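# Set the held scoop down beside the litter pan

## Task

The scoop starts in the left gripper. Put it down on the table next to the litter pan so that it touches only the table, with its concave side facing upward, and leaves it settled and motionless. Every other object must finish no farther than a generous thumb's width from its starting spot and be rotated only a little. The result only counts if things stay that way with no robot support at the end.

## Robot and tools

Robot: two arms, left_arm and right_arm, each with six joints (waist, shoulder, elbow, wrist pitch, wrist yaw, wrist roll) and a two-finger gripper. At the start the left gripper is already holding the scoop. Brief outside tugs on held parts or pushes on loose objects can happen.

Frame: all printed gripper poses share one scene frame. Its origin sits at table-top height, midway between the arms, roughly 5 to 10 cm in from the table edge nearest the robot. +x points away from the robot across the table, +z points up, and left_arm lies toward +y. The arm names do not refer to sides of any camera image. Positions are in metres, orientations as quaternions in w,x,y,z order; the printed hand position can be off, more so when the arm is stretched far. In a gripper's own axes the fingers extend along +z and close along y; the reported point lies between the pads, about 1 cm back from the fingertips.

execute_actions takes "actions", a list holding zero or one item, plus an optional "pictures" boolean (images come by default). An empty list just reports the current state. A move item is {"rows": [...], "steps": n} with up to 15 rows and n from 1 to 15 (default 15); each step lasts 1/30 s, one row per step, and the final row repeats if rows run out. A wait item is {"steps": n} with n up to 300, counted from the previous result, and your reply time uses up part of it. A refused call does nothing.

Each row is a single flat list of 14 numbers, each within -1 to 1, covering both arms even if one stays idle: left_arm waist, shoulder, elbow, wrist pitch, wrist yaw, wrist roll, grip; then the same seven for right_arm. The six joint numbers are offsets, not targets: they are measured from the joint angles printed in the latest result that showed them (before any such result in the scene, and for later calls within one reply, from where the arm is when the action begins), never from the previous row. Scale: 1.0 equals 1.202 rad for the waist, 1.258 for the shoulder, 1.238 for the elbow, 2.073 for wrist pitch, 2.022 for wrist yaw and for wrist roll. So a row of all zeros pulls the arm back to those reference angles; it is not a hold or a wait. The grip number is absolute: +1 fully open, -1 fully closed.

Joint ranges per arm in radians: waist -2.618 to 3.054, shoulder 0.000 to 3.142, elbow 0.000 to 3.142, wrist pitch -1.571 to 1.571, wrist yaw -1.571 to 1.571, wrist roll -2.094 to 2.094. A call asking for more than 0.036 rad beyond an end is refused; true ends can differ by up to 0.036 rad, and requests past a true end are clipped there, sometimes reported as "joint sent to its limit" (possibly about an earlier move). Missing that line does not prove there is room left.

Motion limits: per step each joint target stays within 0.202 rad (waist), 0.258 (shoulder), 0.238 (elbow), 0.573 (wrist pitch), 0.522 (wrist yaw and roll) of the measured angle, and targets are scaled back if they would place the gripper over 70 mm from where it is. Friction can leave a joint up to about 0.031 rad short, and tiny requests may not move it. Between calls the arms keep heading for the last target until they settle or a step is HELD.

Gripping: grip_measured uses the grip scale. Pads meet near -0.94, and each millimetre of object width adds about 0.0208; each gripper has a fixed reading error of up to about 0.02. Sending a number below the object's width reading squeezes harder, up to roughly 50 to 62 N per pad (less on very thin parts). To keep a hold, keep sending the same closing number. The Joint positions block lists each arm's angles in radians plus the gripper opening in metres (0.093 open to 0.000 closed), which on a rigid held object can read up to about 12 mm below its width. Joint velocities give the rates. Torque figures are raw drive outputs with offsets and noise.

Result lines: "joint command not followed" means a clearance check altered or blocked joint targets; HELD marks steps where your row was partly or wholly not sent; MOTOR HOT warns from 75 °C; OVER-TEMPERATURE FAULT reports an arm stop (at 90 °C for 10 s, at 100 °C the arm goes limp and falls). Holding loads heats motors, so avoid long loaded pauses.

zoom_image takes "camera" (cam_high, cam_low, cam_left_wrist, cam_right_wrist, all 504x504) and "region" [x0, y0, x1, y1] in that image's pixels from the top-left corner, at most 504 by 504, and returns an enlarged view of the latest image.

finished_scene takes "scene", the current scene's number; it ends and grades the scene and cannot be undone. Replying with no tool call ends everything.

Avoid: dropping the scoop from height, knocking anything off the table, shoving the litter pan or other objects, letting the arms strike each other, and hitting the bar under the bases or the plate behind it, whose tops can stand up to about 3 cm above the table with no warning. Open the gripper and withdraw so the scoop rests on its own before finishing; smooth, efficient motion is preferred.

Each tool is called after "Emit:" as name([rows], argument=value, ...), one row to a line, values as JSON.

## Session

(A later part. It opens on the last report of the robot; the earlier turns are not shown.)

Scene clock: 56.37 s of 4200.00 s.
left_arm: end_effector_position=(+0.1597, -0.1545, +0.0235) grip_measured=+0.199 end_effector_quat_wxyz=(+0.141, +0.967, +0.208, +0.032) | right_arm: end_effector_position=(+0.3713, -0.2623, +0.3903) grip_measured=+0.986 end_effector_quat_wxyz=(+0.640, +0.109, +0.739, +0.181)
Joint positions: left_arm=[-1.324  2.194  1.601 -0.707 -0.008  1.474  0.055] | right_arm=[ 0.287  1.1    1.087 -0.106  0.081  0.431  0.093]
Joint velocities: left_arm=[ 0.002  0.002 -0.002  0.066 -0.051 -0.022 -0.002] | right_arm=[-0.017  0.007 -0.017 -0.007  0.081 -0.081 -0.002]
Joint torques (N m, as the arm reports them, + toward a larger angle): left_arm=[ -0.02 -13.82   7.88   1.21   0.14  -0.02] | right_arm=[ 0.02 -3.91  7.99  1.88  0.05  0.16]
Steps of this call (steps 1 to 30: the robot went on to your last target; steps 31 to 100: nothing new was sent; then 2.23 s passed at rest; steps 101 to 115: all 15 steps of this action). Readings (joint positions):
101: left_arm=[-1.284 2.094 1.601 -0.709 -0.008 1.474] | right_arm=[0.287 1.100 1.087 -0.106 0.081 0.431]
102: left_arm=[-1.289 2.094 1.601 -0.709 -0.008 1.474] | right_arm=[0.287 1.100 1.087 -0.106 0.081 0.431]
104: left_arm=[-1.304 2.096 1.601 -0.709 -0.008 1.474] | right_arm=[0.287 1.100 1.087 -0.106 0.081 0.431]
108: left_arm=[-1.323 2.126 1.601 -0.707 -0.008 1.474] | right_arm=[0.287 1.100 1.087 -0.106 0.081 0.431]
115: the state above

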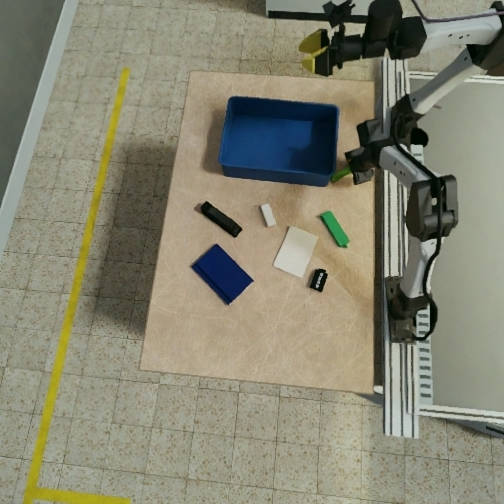

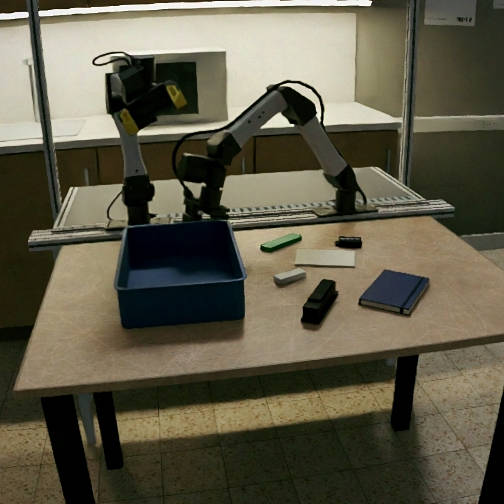

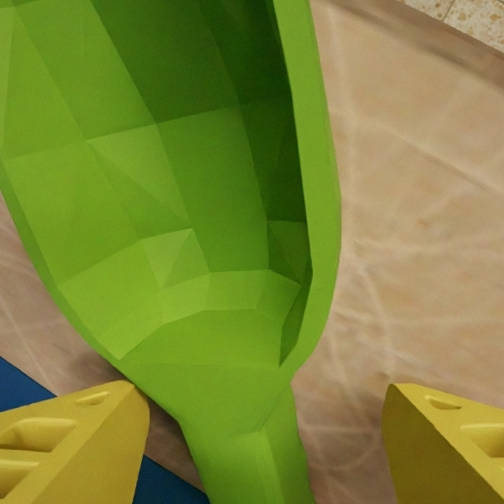

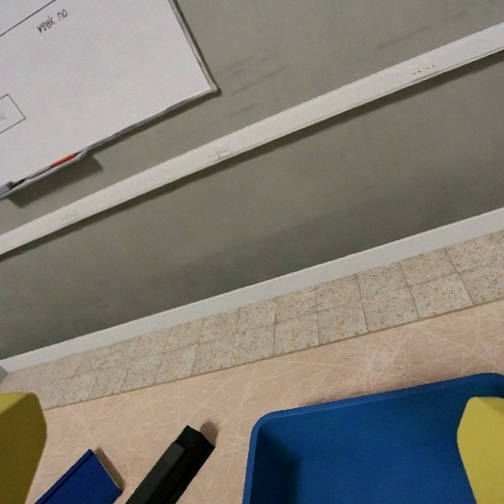

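Emit:
execute_actions([
  {"rows":[[0,0,0,0,0,-0.03,0.1,0,0,0,0,0,0,1],[0,0,0,0,0,-0.06,0,0,0,0,0,0,0,1],[0,0,0,0,0,-0.09,-0.1,0,0,0,0,0,0,1],[0,0,0,0,0,-0.12,-0.2,0,0,0,0,0,0,1],[0,0,0,0,0,-0.15,-0.3,0,0,0,0,0,0,1],[0,0,0,0,0,-0.18,-0.3,0,0,0,0,0,0,1],[0,0,0,0,0,-0.21,-0.3,0,0,0,0,0,0,1],[0,0,0,0,0,-0.24,-0.3,0,0,0,0,0,0,1],[0,0,0,0,0,-0.27,-0.3,0,0,0,0,0,0,1],[0,0,0,0,0,-0.3,-0.3,0,0,0,0,0,0,1],[0,0,0,0,0,-0.33,-0.3,0,0,0,0,0,0,1],[0,0,0,0,0,-0.36,-0.3,0,0,0,0,0,0,1],[0,0,0,0,0,-0.4,-0.3,0,0,0,0,0,0,1],[0,0,0,0,0,-0.44,-0.3,0,0,0,0,0,0,1],[0,0,0,0,0,-0.5,-0.3,0,0,0,0,0,0,1]]},
], pictures=false)

Emit:
execute_actions([
  {"steps":20},
])

Scene clock: 62.13 s of 4200.00 s.
left_arm: end_effector_position=(+0.1597, -0.1545, +0.0235) grip_measured=-0.298 end_effector_quat_wxyz=(+0.144, +0.841, +0.521, -0.018) | right_arm: end_effector_position=(+0.3713, -0.2623, +0.3903) grip_measured=+0.986 end_effector_quat_wxyz=(+0.640, +0.109, +0.739, +0.181)
Joint positions: left_arm=[-1.324  2.194  1.601 -0.707 -0.008  0.789  0.031] | right_arm=[ 0.287  1.1    1.087 -0.106  0.081  0.431  0.093]
Joint velocities: left_arm=[-0.012 -0.022 -0.002  0.022 -0.037 -2.19   0.   ] | right_arm=[-0.007  0.002 -0.012 -0.037 -0.051 -0.022  0.001]
Joint torques (N m, as the arm reports them, + toward a larger angle): left_arm=[  0.04 -14.51   7.92   1.22   0.11  -0.04] | right_arm=[ 0.02 -3.91  8.01  1.88  0.04  0.16]
Steps of this call (steps 1 to 15: the robot went on to your last target; steps 16 to 90: nothing new was sent; then 2.27 s passed at rest; steps 91 to 105: all 15 steps of this action). Readings (joint positions):
91: left_arm=[-1.324 2.194 1.601 -0.707 -0.008 1.465] | right_arm=[0.287 1.100 1.087 -0.106 0.081 0.431]
92: left_arm=[-1.324 2.194 1.601 -0.707 -0.008 1.447] | right_arm=[0.287 1.100 1.087 -0.106 0.081 0.431]
94: left_arm=[-1.324 2.194 1.601 -0.707 -0.008 1.385] | right_arm=[0.287 1.100 1.087 -0.106 0.081 0.431]
98: left_arm=[-1.324 2.194 1.601 -0.707 -0.008 1.205] | right_arm=[0.287 1.100 1.087 -0.106 0.081 0.431]
105: the state above

Scene clock: 62.80 s of 4200.00 s.
left_arm: end_effector_position=(+0.1597, -0.1545, +0.0235) grip_measured=-0.298 end_effector_quat_wxyz=(+0.139, +0.749, +0.646, -0.040) | right_arm: end_effector_position=(+0.3713, -0.2623, +0.3903) grip_measured=+0.986 end_effector_quat_wxyz=(+0.640, +0.109, +0.739, +0.181)
Joint positions: left_arm=[-1.324  2.194  1.601 -0.707 -0.008  0.474  0.031] | right_arm=[ 0.287  1.1    1.087 -0.106  0.081  0.431  0.093]
Joint velocities: left_arm=[-0.022 -0.007  0.007 -0.051  0.037  0.007  0.   ] | right_arm=[ 0.007 -0.007  0.002  0.037  0.037  0.066 -0.001]
Joint torques (N m, as the arm reports them, + toward a larger angle): left_arm=[ -0.03 -14.46   7.9    1.27   0.12  -0.09] | right_arm=[ 0.01 -3.92  8.    1.88  0.04  0.16]
Steps of this call (steps 1 to 20: the robot went on to your last target). Readings (joint positions):
1: left_arm=[-1.324 2.194 1.601 -0.707 -0.008 0.725] | right_arm=[0.287 1.100 1.087 -0.106 0.081 0.431]
2: left_arm=[-1.324 2.194 1.601 -0.707 -0.008 0.673] | right_arm=[0.287 1.100 1.087 -0.106 0.081 0.431]
4: left_arm=[-1.324 2.194 1.601 -0.707 -0.008 0.600] | right_arm=[0.287 1.100 1.087 -0.106 0.081 0.431]
8: left_arm=[-1.324 2.194 1.601 -0.707 -0.008 0.523] | right_arm=[0.287 1.100 1.087 -0.106 0.081 0.431]
20: the state above

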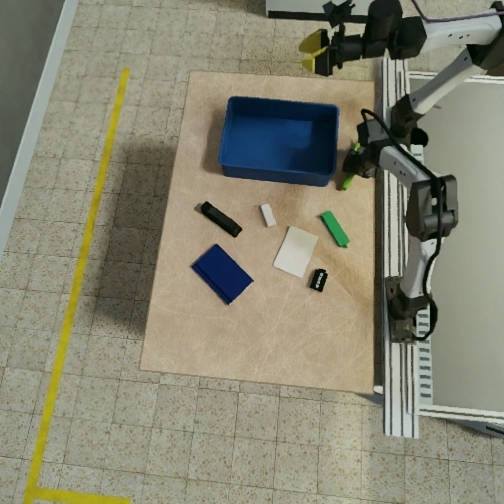

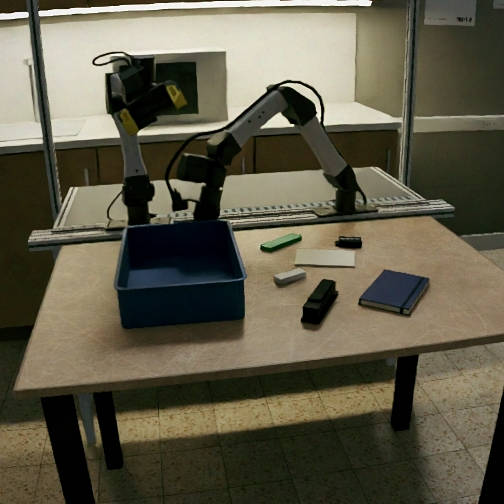

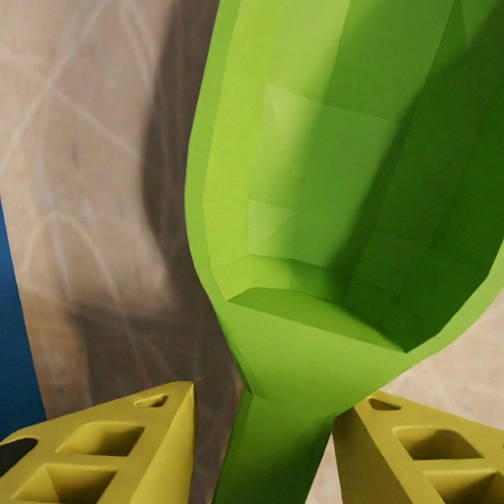

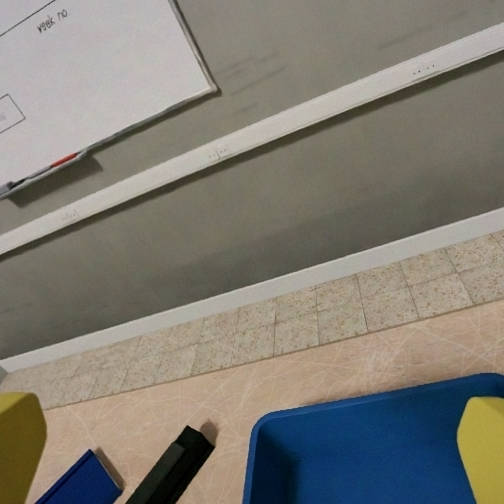

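A bit more rotation, back off, then lift.

Emit:
execute_actions([
  {"rows":[[0,0,0,0,0,-0.04,-0.3,0,0,0,0,0,0,1],[0,0,0,0,0,-0.08,-0.3,0,0,0,0,0,0,1],[0,0,0,0,0,-0.12,-0.3,0,0,0,0,0,0,1],[0,0,0,0,0,-0.16,-0.3,0,0,0,0,0,0,1]]},
], pictures=false)

Emit:
execute_actions([
  {"rows":[[0,0,0,0,0,0.1,-0.1,0,0,0,0,0,0,1]],"steps":12},
], pictures=false)

Emit:
execute_actions([
  {"rows":[[0,-0.03,0,0,0,0,-0.1,0,0,0,0,0,0,1],[0,-0.06,0,0,0,0,-0.1,0,0,0,0,0,0,1],[0,-0.1,0,0,0,0,-0.1,0,0,0,0,0,0,1],[0,-0.15,0,0,0,0,-0.1,0,0,0,0,0,0,1],[0,-0.2,0,0,0,0,-0.1,0,0,0,0,0,0,1],[0,-0.3,-0.05,0,0,0,-0.1,0,0,0,0,0,0,1],[0,-0.4,-0.1,0,0,0,-0.1,0,0,0,0,0,0,1],[0,-0.5,-0.2,0,0,0,-0.1,0,0,0,0,0,0,1],[0,-0.6,-0.3,0,0,0,-0.1,0,0,0,0,0,0,1],[0,-0.7,-0.4,0,0,0,-0.1,0,0,0,0,0,0,1]]},
], pictures=false)

Emit:
execute_actions([
  {"steps":20},
])

Scene clock: 70.53 s of 4200.00 s.
left_arm: end_effector_position=(+0.1597, -0.1545, +0.0235) grip_measured=-0.298 end_effector_quat_wxyz=(+0.131, +0.645, +0.751, -0.060) | right_arm: end_effector_position=(+0.3713, -0.2623, +0.3903) grip_measured=+0.986 end_effector_quat_wxyz=(+0.640, +0.109, +0.739, +0.181)
Joint positions: left_arm=[-1.324  2.194  1.601 -0.707 -0.008  0.174  0.031] | right_arm=[ 0.287  1.1    1.087 -0.106  0.081  0.431  0.093]
Joint velocities: left_arm=[-0.002 -0.012  0.022  0.007 -0.022 -0.095 -0.001] | right_arm=[-0.007  0.007 -0.007 -0.007  0.051 -0.037 -0.001]
Joint torques (N m, as the arm reports them, + toward a larger angle): left_arm=[ -0.01 -14.53   7.91   1.28   0.1   -0.06] | right_arm=[ 0.05 -3.92  7.97  1.89  0.06  0.15]
Steps of this call (steps 1 to 30: the robot went on to your last target; steps 31 to 100: nothing new was sent; then 3.90 s passed at rest; steps 101 to 115: all 15 steps of this action). Readings (joint positions):
101: left_arm=[-1.324 2.194 1.601 -0.707 -0.008 0.459] | right_arm=[0.287 1.100 1.087 -0.106 0.081 0.431]
102: left_arm=[-1.324 2.194 1.601 -0.707 -0.008 0.434] | right_arm=[0.287 1.100 1.087 -0.106 0.081 0.431]
104: left_arm=[-1.324 2.194 1.601 -0.707 -0.008 0.353] | right_arm=[0.287 1.100 1.087 -0.106 0.081 0.431]
108: left_arm=[-1.324 2.194 1.601 -0.707 -0.008 0.237] | right_arm=[0.287 1.100 1.087 -0.106 0.081 0.431]
115: the state above

Scene clock: 70.93 s of 4200.00 s.
left_arm: end_effector_position=(+0.1597, -0.1545, +0.0235) grip_measured=-0.102 end_effector_quat_wxyz=(+0.136, +0.710, +0.689, -0.048) | right_arm: end_effector_position=(+0.3713, -0.2623, +0.3903) grip_measured=+0.986 end_effector_quat_wxyz=(+0.640, +0.109, +0.739, +0.181)
Joint positions: left_arm=[-1.324  2.194  1.601 -0.707 -0.008  0.355  0.04 ] | right_arm=[ 0.287  1.1    1.087 -0.106  0.081  0.431  0.093]
Joint velocities: left_arm=[-0.022  0.022  0.002  0.037  0.022  0.066  0.   ] | right_arm=[-0.012 -0.022  0.012  0.037 -0.007 -0.037  0.   ]
Joint torques (N m, as the arm reports them, + toward a larger angle): left_arm=[ -0.06 -14.47   7.89   1.27   0.11   0.05] | right_arm=[ 0.02 -3.9   7.98  1.89  0.04  0.16]
Steps of this call (steps 1 to 12: all 12 steps of this action). Readings (joint positions):
1: left_arm=[-1.324 2.194 1.601 -0.707 -0.008 0.205] | right_arm=[0.287 1.100 1.087 -0.106 0.081 0.431]
2: left_arm=[-1.324 2.194 1.601 -0.707 -0.008 0.238] | right_arm=[0.287 1.100 1.087 -0.106 0.081 0.431]
4: left_arm=[-1.324 2.194 1.601 -0.707 -0.008 0.285] | right_arm=[0.287 1.100 1.087 -0.106 0.081 0.431]
8: left_arm=[-1.324 2.194 1.601 -0.707 -0.008 0.335] | right_arm=[0.287 1.100 1.087 -0.106 0.081 0.431]
12: the state above

Scene clock: 71.43 s of 4200.00 s.
left_arm: end_effector_position=(+0.1171, -0.0441, +0.2301) grip_measured=-0.102 end_effector_quat_wxyz=(+0.341, +0.668, +0.645, -0.146) | right_arm: end_effector_position=(+0.3713, -0.2623, +0.3903) grip_measured=+0.986 end_effector_quat_wxyz=(+0.640, +0.109, +0.739, +0.181)
Joint positions: left_arm=[-1.324  1.289  1.158 -0.697 -0.008  0.356  0.04 ] | right_arm=[ 0.287  1.1    1.087 -0.106  0.081  0.431  0.093]
Joint velocities: left_arm=[-0.002 -0.647 -0.09   0.007 -0.007  0.007 -0.001] | right_arm=[ 0.007 -0.007 -0.012  0.037 -0.095 -0.037 -0.   ]
Joint torques (N m, as the arm reports them, + toward a larger angle): left_arm=[-0.12  0.78  5.28  2.16  0.11 -0.03] | right_arm=[ 0.07 -3.92  7.97  1.88  0.04  0.16]
Steps of this call (steps 1 to 15: all 15 steps of this action). Readings (joint positions):
1: left_arm=[-1.324 2.191 1.601 -0.707 -0.008 0.356] | right_arm=[0.287 1.100 1.087 -0.106 0.081 0.431]
2: left_arm=[-1.324 2.183 1.601 -0.709 -0.008 0.356] | right_arm=[0.287 1.100 1.087 -0.106 0.081 0.431]
4: left_arm=[-1.324 2.136 1.598 -0.712 -0.008 0.356] | right_arm=[0.287 1.100 1.087 -0.106 0.081 0.431]
8: left_arm=[-1.324 1.893 1.518 -0.682 -0.008 0.356] | right_arm=[0.287 1.100 1.087 -0.106 0.081 0.431]
15: the state above

Scene clock: 72.10 s of 4200.00 s.
left_arm: end_effector_position=(+0.1165, -0.0409, +0.2140) grip_measured=-0.102 end_effector_quat_wxyz=(+0.325, +0.673, +0.650, -0.138) | right_arm: end_effector_position=(+0.3713, -0.2623, +0.3903) grip_measured=+0.986 end_effector_quat_wxyz=(+0.640, +0.109, +0.739, +0.181)
Joint positions: left_arm=[-1.324  1.3    1.127 -0.695 -0.008  0.356  0.04 ] | right_arm=[ 0.287  1.1    1.087 -0.106  0.081  0.431  0.093]
Joint velocities: left_arm=[-0.007 -0.007 -0.017  0.022  0.007 -0.037 -0.   ] | right_arm=[-0.002  0.002 -0.012  0.051 -0.037  0.037 -0.001]
Joint torques (N m, as the arm reports them, + toward a larger angle): left_arm=[-0.04 -4.32  7.33  2.05  0.11 -0.03] | right_arm=[ 0.06 -3.94  7.98  1.88  0.05  0.16]
Steps of this call (steps 1 to 20: the robot went on to your last target). Readings (joint positions):
1: left_arm=[-1.324 1.277 1.157 -0.696 -0.008 0.356] | right_arm=[0.287 1.100 1.087 -0.106 0.081 0.431]
2: left_arm=[-1.324 1.276 1.157 -0.693 -0.008 0.356] | right_arm=[0.287 1.100 1.087 -0.106 0.081 0.431]
4: left_arm=[-1.324 1.285 1.146 -0.692 -0.008 0.356] | right_arm=[0.287 1.100 1.087 -0.106 0.081 0.431]
8: left_arm=[-1.324 1.299 1.128 -0.694 -0.008 0.356] | right_arm=[0.287 1.100 1.087 -0.106 0.081 0.431]
20: the state above

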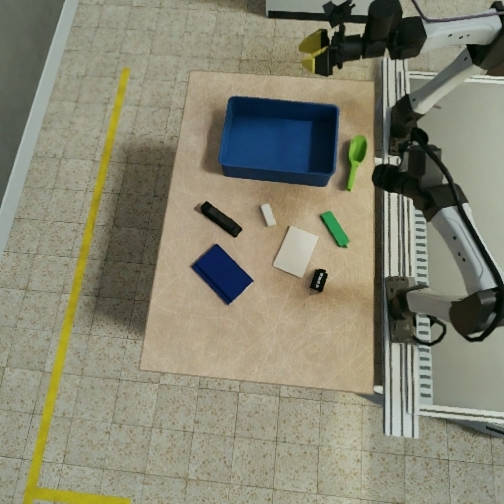

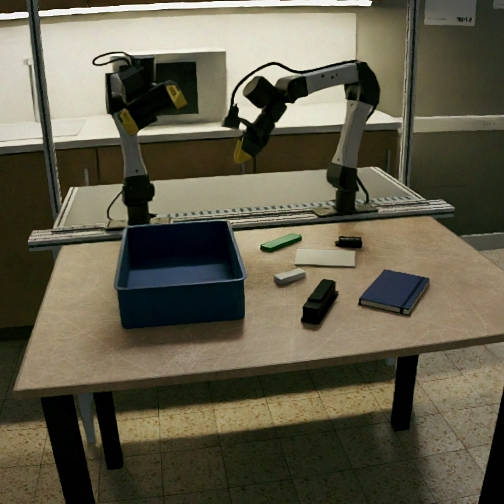

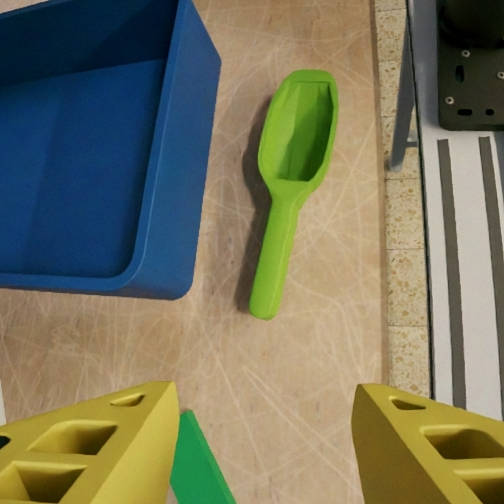

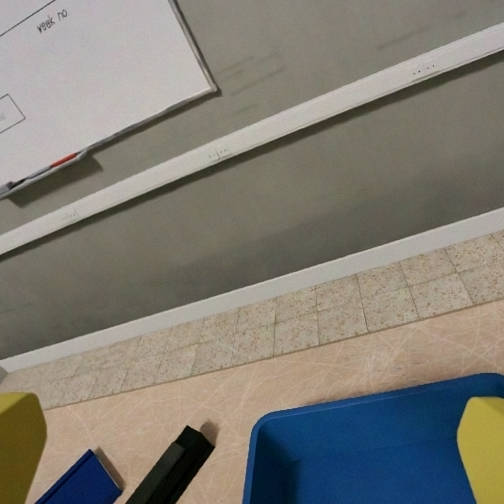

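Emit:
finished_scene(scene=2)

The scene is finished: the task was done.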